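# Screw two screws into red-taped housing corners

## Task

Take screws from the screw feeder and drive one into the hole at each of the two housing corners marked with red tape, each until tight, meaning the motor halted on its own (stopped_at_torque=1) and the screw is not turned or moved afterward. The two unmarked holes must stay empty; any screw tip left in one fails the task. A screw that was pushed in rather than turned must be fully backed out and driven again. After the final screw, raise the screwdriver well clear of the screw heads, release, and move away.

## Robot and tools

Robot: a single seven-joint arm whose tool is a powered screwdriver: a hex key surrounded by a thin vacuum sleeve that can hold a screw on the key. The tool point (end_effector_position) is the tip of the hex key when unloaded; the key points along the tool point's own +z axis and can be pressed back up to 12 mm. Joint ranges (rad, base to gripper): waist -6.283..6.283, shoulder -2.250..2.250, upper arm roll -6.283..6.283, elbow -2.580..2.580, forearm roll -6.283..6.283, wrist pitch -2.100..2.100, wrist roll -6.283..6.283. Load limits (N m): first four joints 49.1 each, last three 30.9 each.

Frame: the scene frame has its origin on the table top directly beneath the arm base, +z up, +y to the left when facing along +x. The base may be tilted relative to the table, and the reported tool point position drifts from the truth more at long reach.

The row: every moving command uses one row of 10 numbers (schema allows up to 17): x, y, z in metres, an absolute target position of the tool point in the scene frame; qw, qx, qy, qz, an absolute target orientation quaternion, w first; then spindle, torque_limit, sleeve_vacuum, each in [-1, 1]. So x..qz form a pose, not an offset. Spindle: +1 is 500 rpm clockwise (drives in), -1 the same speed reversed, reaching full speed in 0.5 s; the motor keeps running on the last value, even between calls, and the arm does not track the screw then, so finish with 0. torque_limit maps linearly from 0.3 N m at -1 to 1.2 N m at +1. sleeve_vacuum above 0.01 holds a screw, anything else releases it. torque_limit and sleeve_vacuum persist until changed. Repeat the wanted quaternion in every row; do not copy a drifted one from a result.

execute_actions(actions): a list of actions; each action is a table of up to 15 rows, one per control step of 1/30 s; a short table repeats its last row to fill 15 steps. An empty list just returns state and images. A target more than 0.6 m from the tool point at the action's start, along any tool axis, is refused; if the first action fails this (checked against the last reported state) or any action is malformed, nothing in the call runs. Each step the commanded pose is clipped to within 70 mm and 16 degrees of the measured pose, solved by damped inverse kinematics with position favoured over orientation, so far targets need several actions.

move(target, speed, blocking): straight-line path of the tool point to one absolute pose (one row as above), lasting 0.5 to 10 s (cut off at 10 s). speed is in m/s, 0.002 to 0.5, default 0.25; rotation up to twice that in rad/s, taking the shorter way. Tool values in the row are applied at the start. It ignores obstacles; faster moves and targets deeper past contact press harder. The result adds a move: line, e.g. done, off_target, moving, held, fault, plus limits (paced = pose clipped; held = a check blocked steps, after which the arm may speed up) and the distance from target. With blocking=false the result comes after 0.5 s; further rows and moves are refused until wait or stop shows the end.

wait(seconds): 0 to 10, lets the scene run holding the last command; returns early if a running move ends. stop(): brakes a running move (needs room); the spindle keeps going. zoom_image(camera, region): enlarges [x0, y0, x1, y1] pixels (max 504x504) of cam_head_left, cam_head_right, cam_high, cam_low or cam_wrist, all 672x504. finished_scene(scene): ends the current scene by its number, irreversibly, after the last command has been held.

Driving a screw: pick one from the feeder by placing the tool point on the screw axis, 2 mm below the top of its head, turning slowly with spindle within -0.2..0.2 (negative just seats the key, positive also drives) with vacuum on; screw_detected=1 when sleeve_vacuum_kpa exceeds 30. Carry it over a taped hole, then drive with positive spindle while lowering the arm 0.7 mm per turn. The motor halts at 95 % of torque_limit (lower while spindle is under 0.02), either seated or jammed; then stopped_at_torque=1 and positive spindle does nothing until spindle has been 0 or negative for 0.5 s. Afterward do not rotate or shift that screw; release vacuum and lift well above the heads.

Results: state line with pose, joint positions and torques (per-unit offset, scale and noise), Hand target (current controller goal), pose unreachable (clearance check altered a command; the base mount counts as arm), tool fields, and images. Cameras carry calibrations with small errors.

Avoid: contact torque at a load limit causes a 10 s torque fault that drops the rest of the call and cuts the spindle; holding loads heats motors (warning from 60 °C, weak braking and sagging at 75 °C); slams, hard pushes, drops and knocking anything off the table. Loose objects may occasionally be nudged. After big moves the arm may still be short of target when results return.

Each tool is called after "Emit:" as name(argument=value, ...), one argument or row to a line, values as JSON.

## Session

Emit:
execute_actions(
  actions=[],
)

Scene clock: 0.00 s.
end_effector_position=(+0.4011, +0.0887, +0.4213) sleeve_vacuum_kpa=0 screw_detected=0 stopped_at_torque=0 turns=0.00 end_effector_quat_wxyz=(-0.050, +0.661, +0.747, +0.037)
Joint positions: [-0.052  0.218 -0.001  1.3    0.002  1.623  1.512]
Joint velocities: [-0.     0.     0.    -0.002  0.001  0.     0.001]
Joint torques (N m, as the joint torque sensors report them, + toward a larger angle): no reading
Hand target: +0.401, +0.089, +0.421; -0.050, +0.661, +0.747, +0.037
camera_calibration (this result's frames):
cam_wrist: T_world_to_cam=[[-0.135944, 0.989026, 0.0578534, 0.0407746], [0.990168, 0.13758, -0.0252825, -0.341152], [-0.0329645, 0.0538476, -0.998005, 0.696613], [0, 0, 0, 1]] pos_world=[0.366304, -0.0309025, 0.684239]

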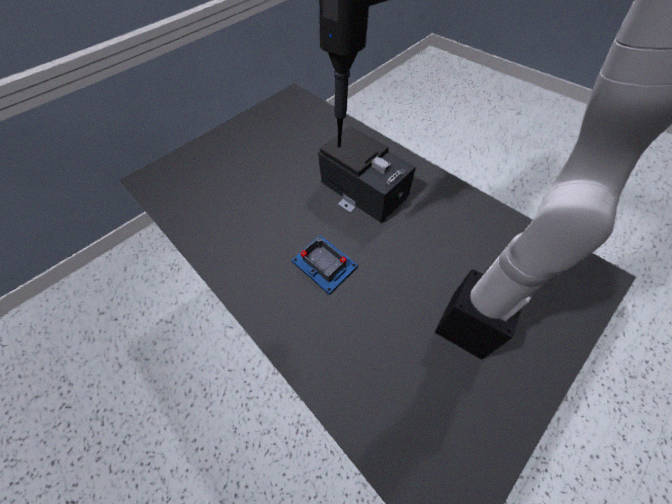

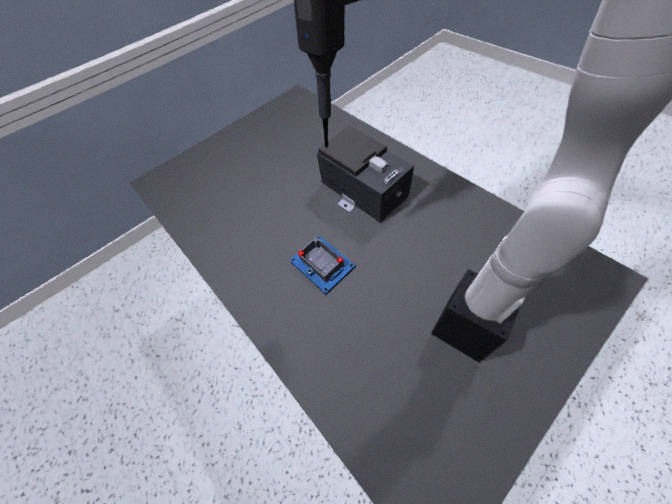

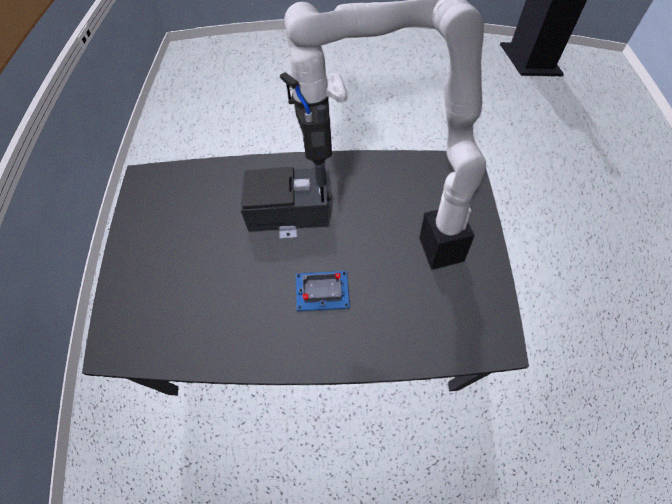

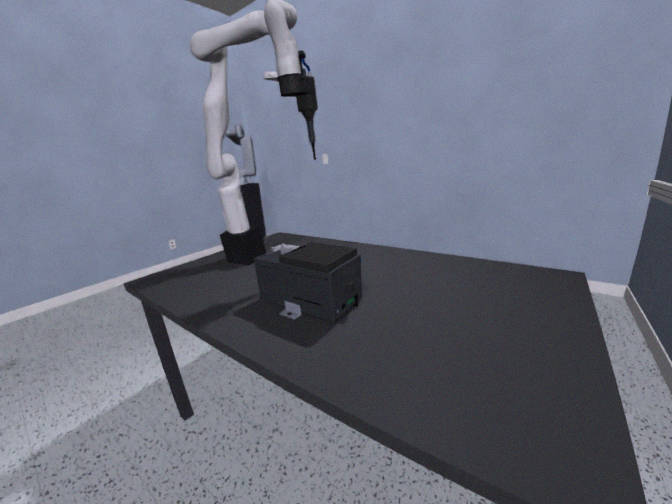

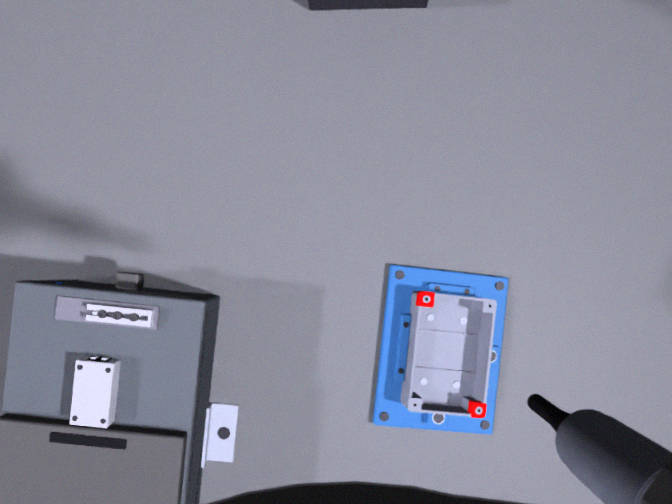

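Emit:
move(
  target=[0.415,-0.134,0.19,0,0.661,0.75,0,0,0,0],
)

Emit:
zoom_image(
  camera="cam_wrist",
  region=[420,320,620,470],
)

Emit:
zoom_image(
  camera="cam_low",
  region=[255,205,315,265],
)

Scene clock: 2.50 s.
end_effector_position=(+0.4146, -0.1334, +0.1905) sleeve_vacuum_kpa=0 screw_detected=0 stopped_at_torque=0 turns=0.00 end_effector_quat_wxyz=(-0.000, +0.661, +0.751, +0.000)
Joint positions: [0.311 0.399 0.143 1.697 0.065 0.987 1.978]
Joint velocities: [ 0.004  0.006  0.005 -0.001 -0.001  0.     0.003]
Joint torques (N m, as the joint torque sensors report them, + toward a larger angle): [ -2.06 -18.21  -0.33  -8.79  -0.46   0.43  -0.14]
Hand target: +0.414, -0.134, +0.190; -0.000, +0.661, +0.751, +0.000
Off the commanded pose: 0.001 m, 0 deg.
move: done
camera_calibration (this result's frames):
cam_wrist: T_world_to_cam=[[-0.141605, 0.987699, -0.0663211, 0.301409], [0.989901, 0.140832, -0.0162139, -0.330967], [-0.00667439, -0.0679473, -0.997667, 0.451444], [0, 0, 0, 1]] pos_world=[0.373318, -0.220417, 0.465014]

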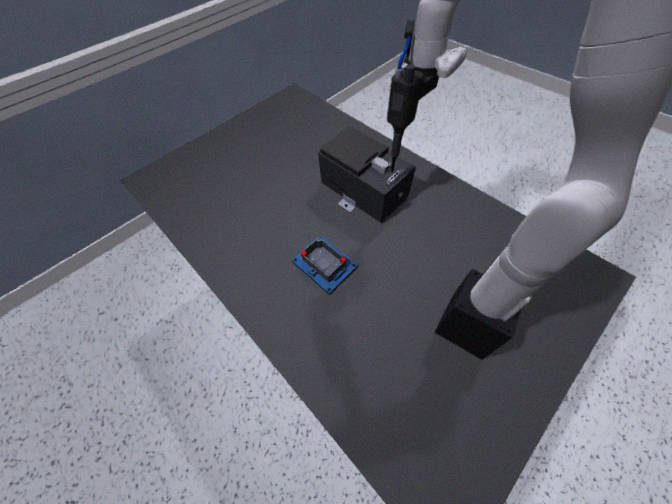

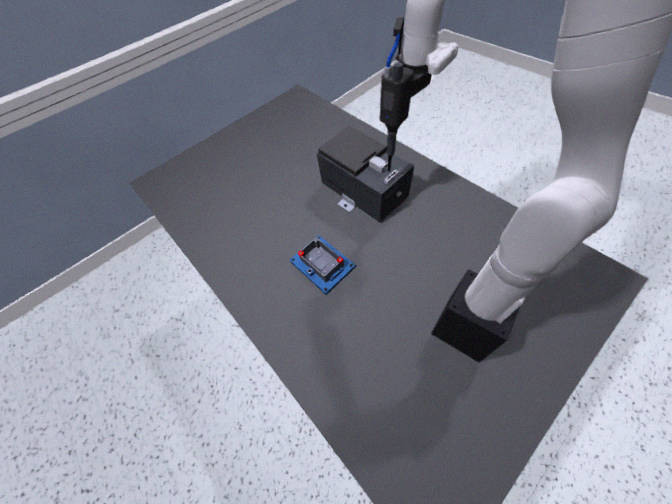

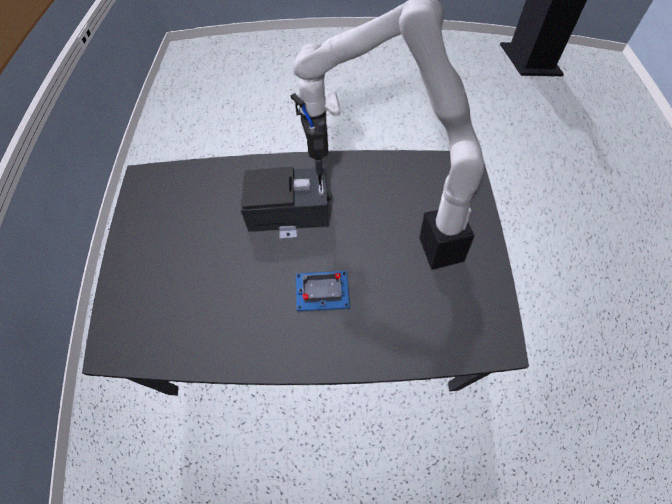

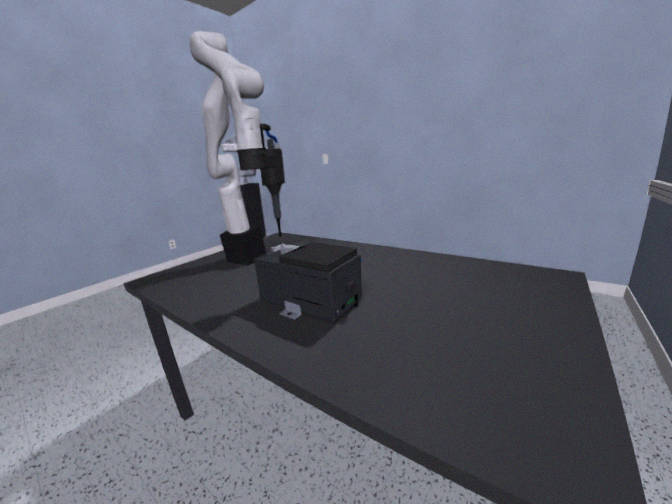

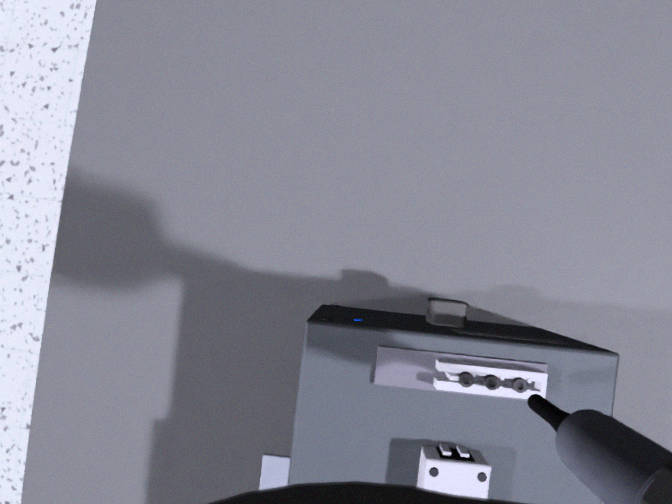

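Region (420, 320, 620, 470) of cam_wrist's 672x504 image, scaled by 2.520; it fills the top 378 rows of this view, and the rest is white.

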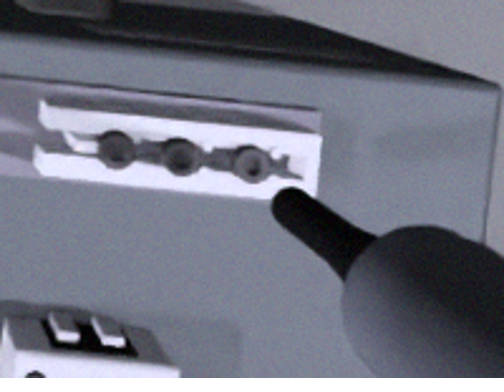

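Region (255, 205, 315, 265) of cam_low's 672x504 image, scaled by 8.400, with more detail than that image has.

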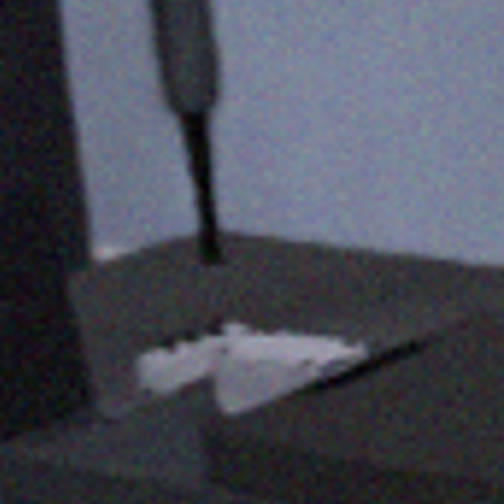

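Emit:
move(
  target=[0.411,-0.1347,0.176,0,0.661,0.75,0,0,0,0],
  speed=0.05,
)

Emit:
zoom_image(
  camera="cam_wrist",
  region=[420,320,620,470],
)

Scene clock: 3.53 s.
end_effector_position=(+0.4111, -0.1346, +0.1760) sleeve_vacuum_kpa=0 screw_detected=0 stopped_at_torque=0 turns=0.00 end_effector_quat_wxyz=(+0.000, +0.661, +0.750, +0.000)
Joint positions: [0.319 0.412 0.143 1.728 0.065 0.941 1.982]
Joint velocities: [ 0.    -0.     0.    -0.001  0.001 -0.    -0.   ]
Joint torques (N m, as the joint torque sensors report them, + toward a larger angle): [ -1.84 -18.26  -0.34  -8.62  -0.59   0.39   0.04]
Hand target: +0.411, -0.135, +0.176; -0.000, +0.661, +0.750, +0.000
Off the commanded pose: 0.000 m, 0 deg.
move: done
camera_calibration (this result's frames):
cam_wrist: T_world_to_cam=[[-0.140082, 0.987879, -0.0668721, 0.3007], [0.990116, 0.139288, -0.0164222, -0.327797], [-0.00690868, -0.0685115, -0.997626, 0.436934], [0, 0, 0, 1]] pos_world=[0.369698, -0.221462, 0.450622]

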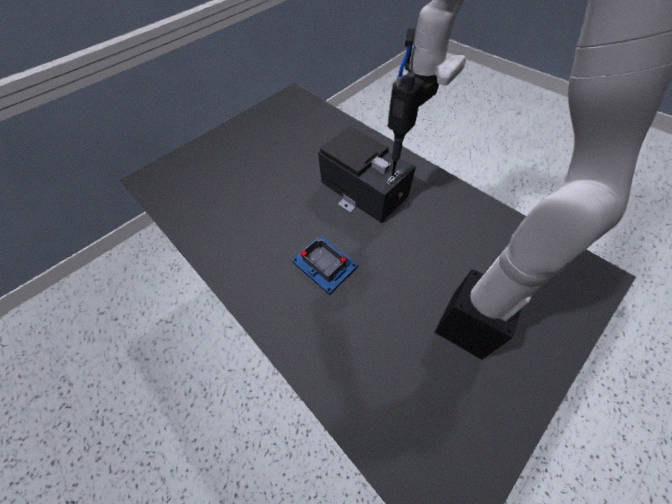

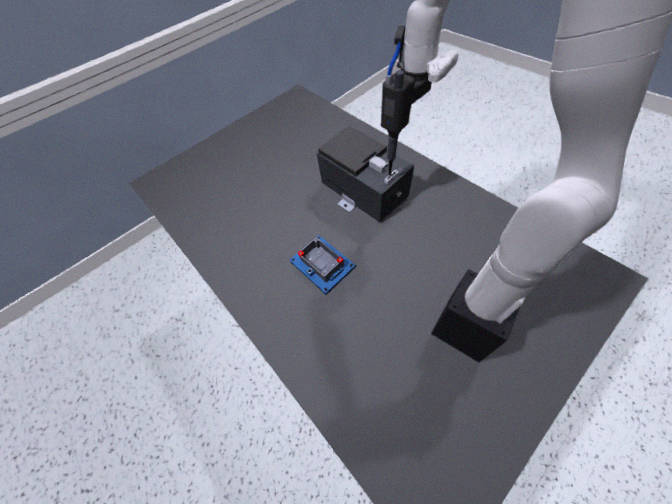

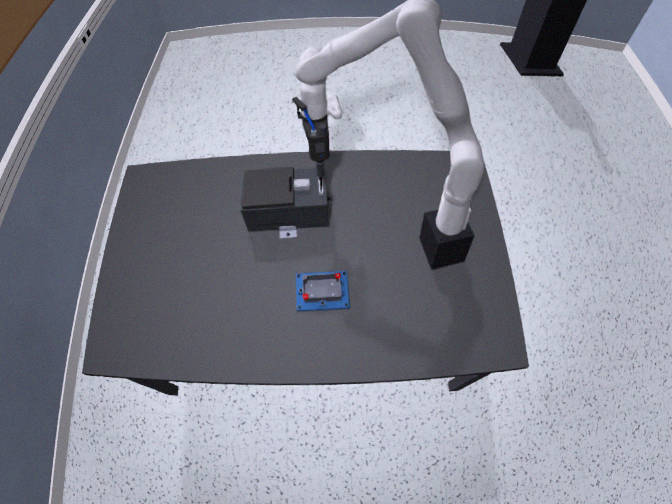

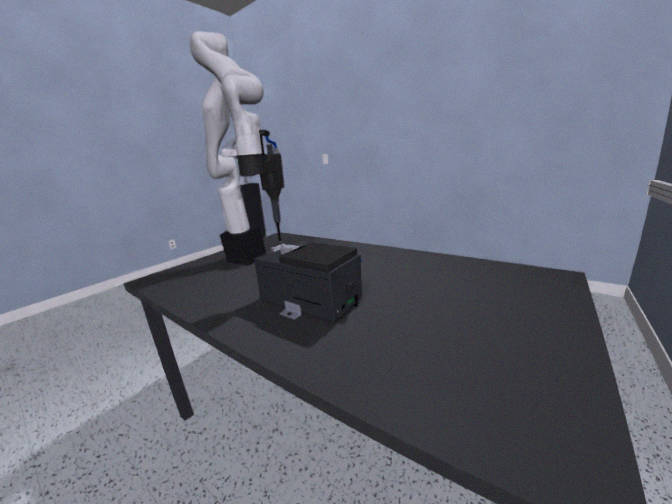

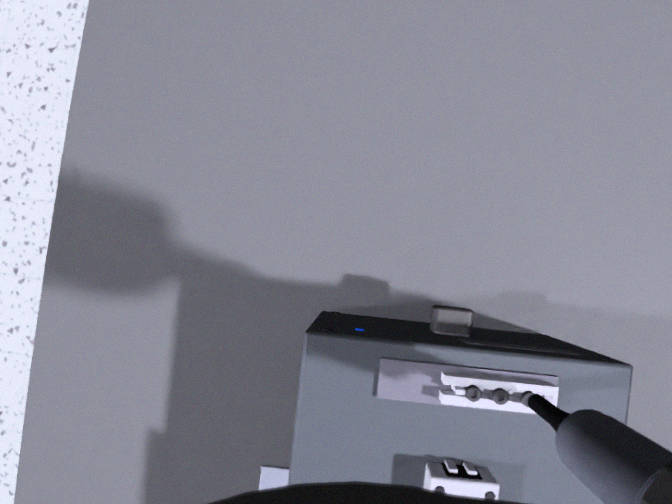

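Region (420, 320, 620, 470) of cam_wrist's 672x504 image, scaled by 2.520; it fills the top 378 rows of this view, and the rest is white.

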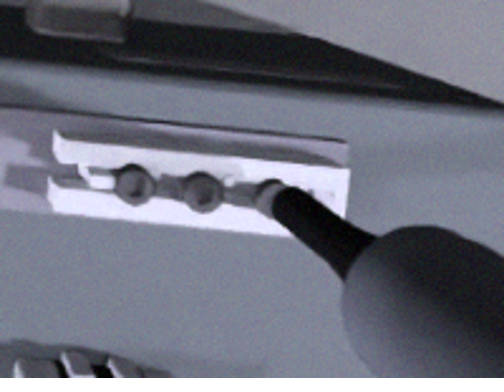

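Emit:
execute_actions(
  actions=[
    [[0.4114,-0.1352,0.17,0,0.661,0.75,0,0,0,1]],
    [[0.4114,-0.1352,0.165,0,0.661,0.75,0,-0.1,0,1]],
    [[0.4114,-0.1352,0.161,0,0.661,0.75,0,-0.1,0,1]],
    [[0.4114,-0.1352,0.16,0,0.661,0.75,0,-0.1,0,1]],
    [[0.4114,-0.1352,0.164,0,0.661,0.75,0,0,0,1]],
    [[0.4114,-0.1352,0.205,0,0.661,0.75,0,0,0,1]],
  ],
)

Emit:
move(
  target=[0.38,0.03,0.21,0,0.661,0.75,0,0,0,1],
)

Emit:
move(
  target=[0.366,0.119,0.11,0,0.661,0.75,0,0,0,1],
  speed=0.2,
)

Emit:
zoom_image(
  camera="cam_wrist",
  region=[420,320,620,470],
)

Emit:
zoom_image(
  camera="cam_head_left",
  region=[300,220,370,290],
)

Scene clock: 7.40 s.
end_effector_position=(+0.4113, -0.1353, +0.2049) sleeve_vacuum_kpa=14 screw_detected=0 stopped_at_torque=0 turns=-1.24 end_effector_quat_wxyz=(-0.000, +0.661, +0.750, -0.000)
Joint positions: [0.31  0.375 0.146 1.682 0.067 1.026 1.98 ]
Joint velocities: [ 0.    -0.001 -0.    -0.001 -0.     0.    -0.   ]
Joint torques (N m, as the joint torque sensors report them, + toward a larger angle): [ -1.8  -17.82  -0.51  -9.04  -0.55   0.43   0.04]
Hand target: +0.411, -0.135, +0.205; +0.000, +0.661, +0.750, -0.000
Off the commanded pose: 0.000 m, 0 deg.
camera_calibration (this result's frames):
cam_wrist: T_world_to_cam=[[-0.139664, 0.987928, -0.0670264, 0.30316], [0.990173, 0.138848, -0.0167081, -0.327499], [-0.00719995, -0.0687012, -0.997611, 0.465818], [0, 0, 0, 1]] pos_world=[0.369975, -0.222025, 0.479553]

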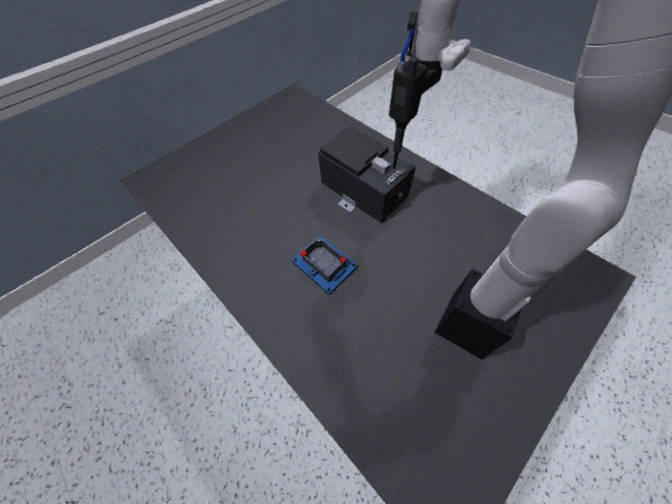

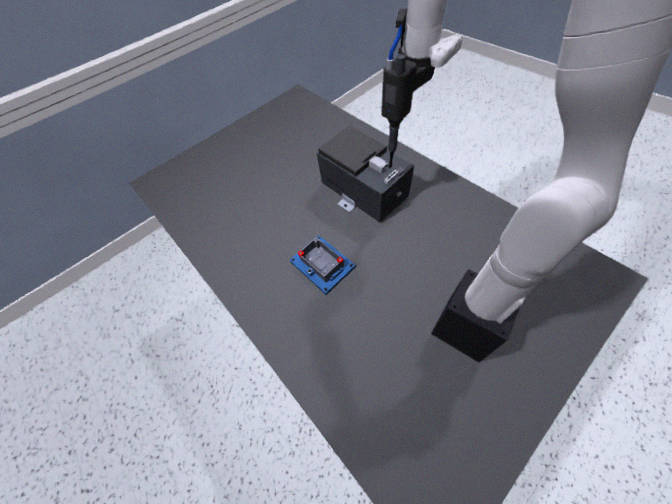

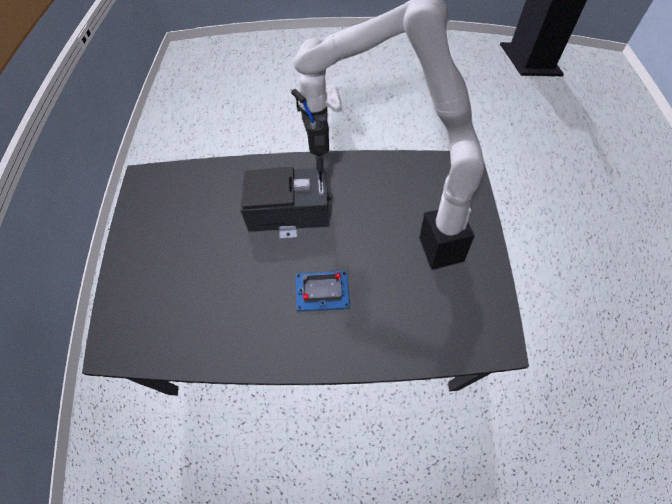

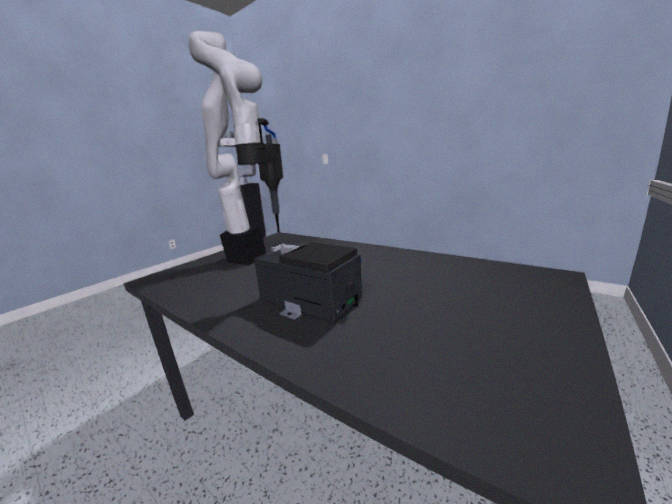

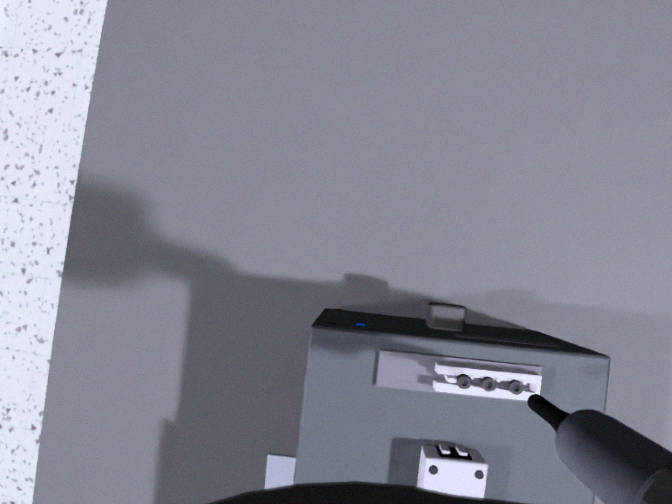

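Scene clock: 8.50 s.
end_effector_position=(+0.3807, +0.0294, +0.2097) sleeve_vacuum_kpa=14 screw_detected=0 stopped_at_torque=0 turns=-1.24 end_effector_quat_wxyz=(+0.000, +0.662, +0.750, +0.000)
Joint positions: [-0.036  0.276  0.064  1.885  0.132  0.971  1.519]
Joint velocities: [-0.007 -0.002 -0.011  0.     0.002  0.001 -0.005]
Joint torques (N m, as the joint torque sensors report them, + toward a larger angle): [ -1.87 -14.71  -0.81  -8.93  -0.65   0.08   0.29]
Hand target: +0.381, +0.030, +0.210; +0.000, +0.661, +0.750, +0.000
Off the commanded pose: 0.001 m, 0 deg.
move: done
camera_calibration (this result's frames):
cam_wrist: T_world_to_cam=[[-0.138834, 0.988036, -0.0671593, 0.136194], [0.990293, 0.138053, -0.0161598, -0.320173], [-0.00669496, -0.0687509, -0.997611, 0.481518], [0, 0, 0, 1]] pos_world=[0.339197, -0.057259, 0.48434]

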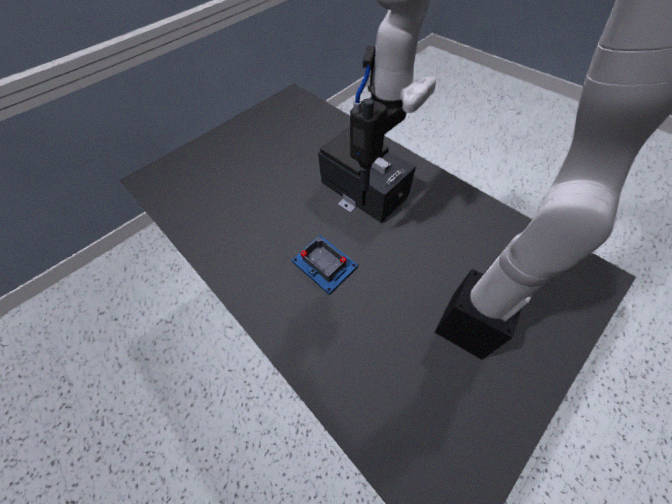

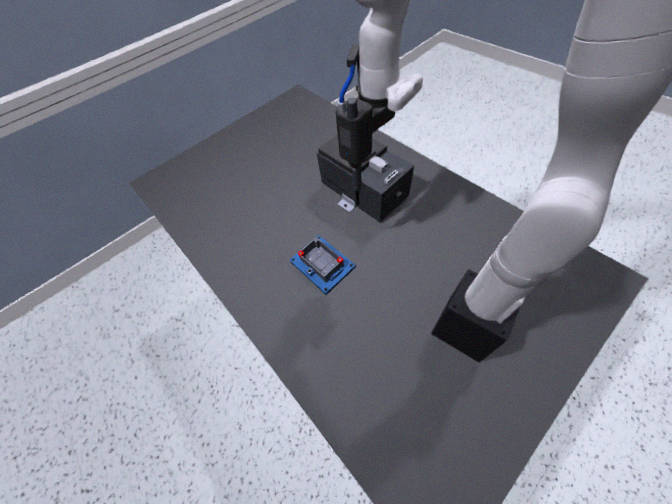

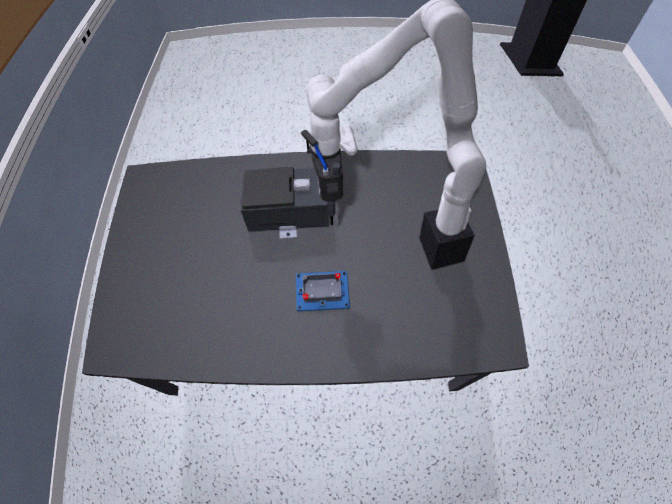

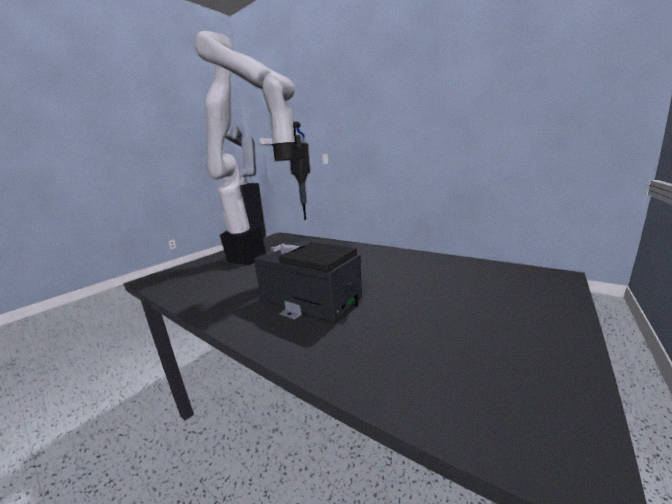

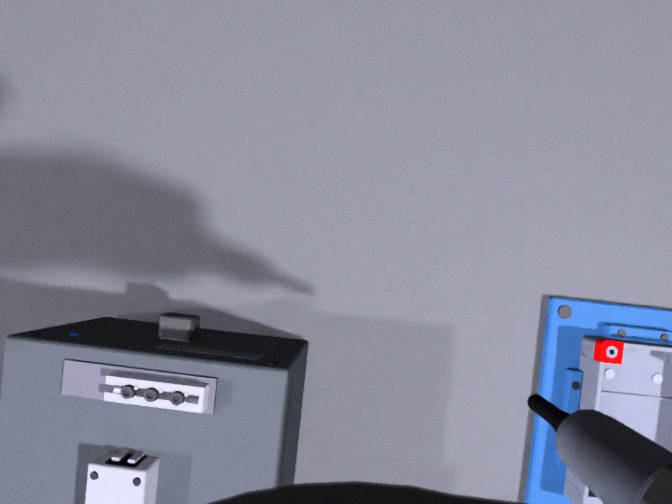

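Scene clock: 9.57 s.
end_effector_position=(+0.3667, +0.1191, +0.1102) sleeve_vacuum_kpa=14 screw_detected=0 stopped_at_torque=0 turns=-1.24 end_effector_quat_wxyz=(-0.000, +0.661, +0.750, +0.001)
Joint positions: [-0.218  0.474  0.038  2.042  0.181  0.646  1.239]
Joint velocities: [-0.003  0.006 -0.004  0.001  0.003  0.    -0.003]
Joint torques (N m, as the joint torque sensors report them, + toward a larger angle): [ -1.69 -16.45  -0.92  -6.71  -0.31  -0.23   0.01]
Hand target: +0.366, +0.119, +0.110; -0.000, +0.661, +0.750, +0.000
Off the commanded pose: 0.001 m, 0 deg.
move: done
camera_calibration (this result's frames):
cam_wrist: T_world_to_cam=[[-0.139615, 0.987993, -0.0661683, 0.0391747], [0.990186, 0.138877, -0.0156538, -0.320407], [-0.00627657, -0.0677044, -0.997686, 0.388065], [0, 0, 0, 1]] pos_world=[0.325167, 0.0320665, 0.384744]

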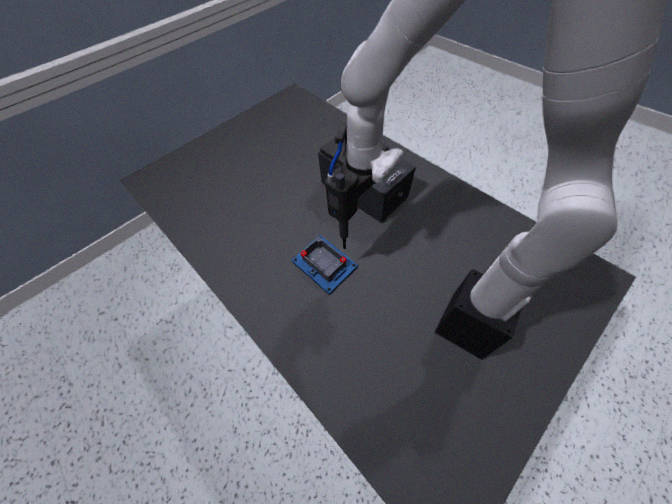

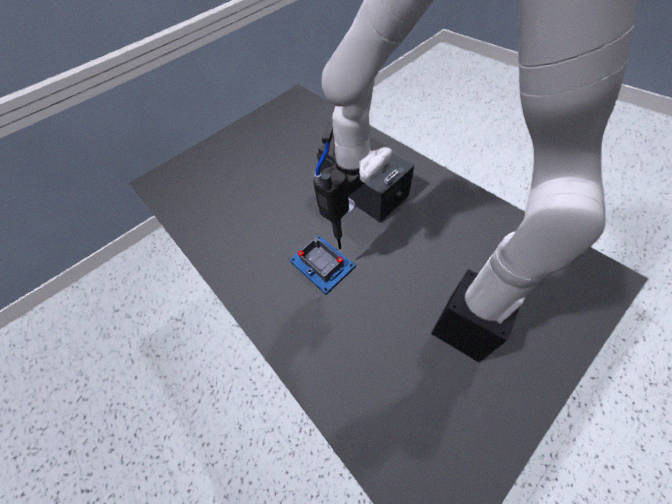

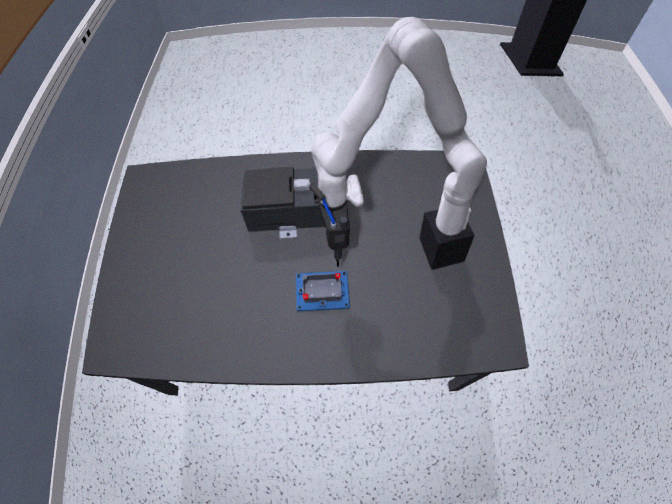

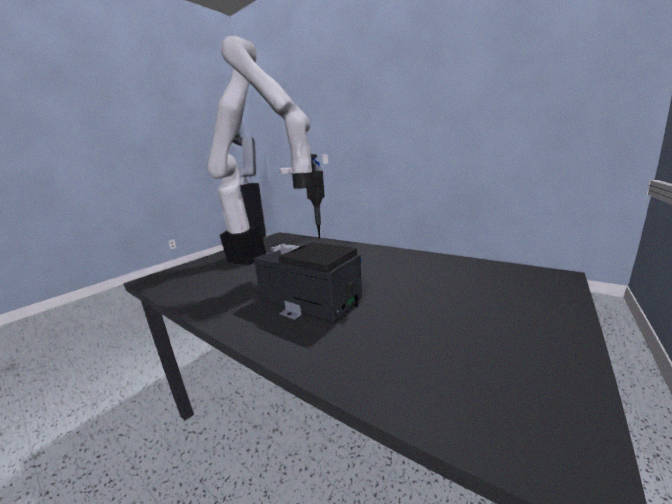

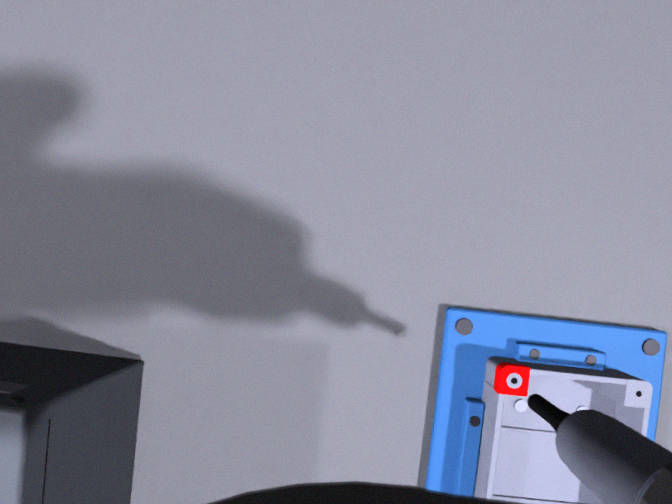

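Region (420, 320, 620, 470) of cam_wrist's 672x504 image, scaled by 2.520; it fills the top 378 rows of this view, and the rest is white.

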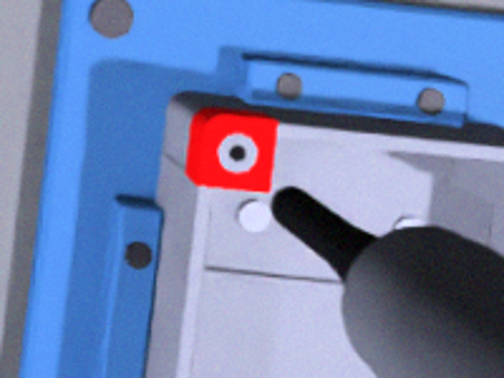

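Region (300, 220, 370, 290) of cam_head_left's 672x504 image, scaled by 7.200, with more detail than that image has.

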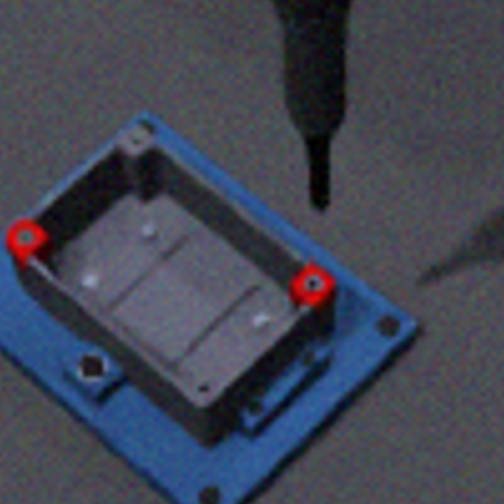

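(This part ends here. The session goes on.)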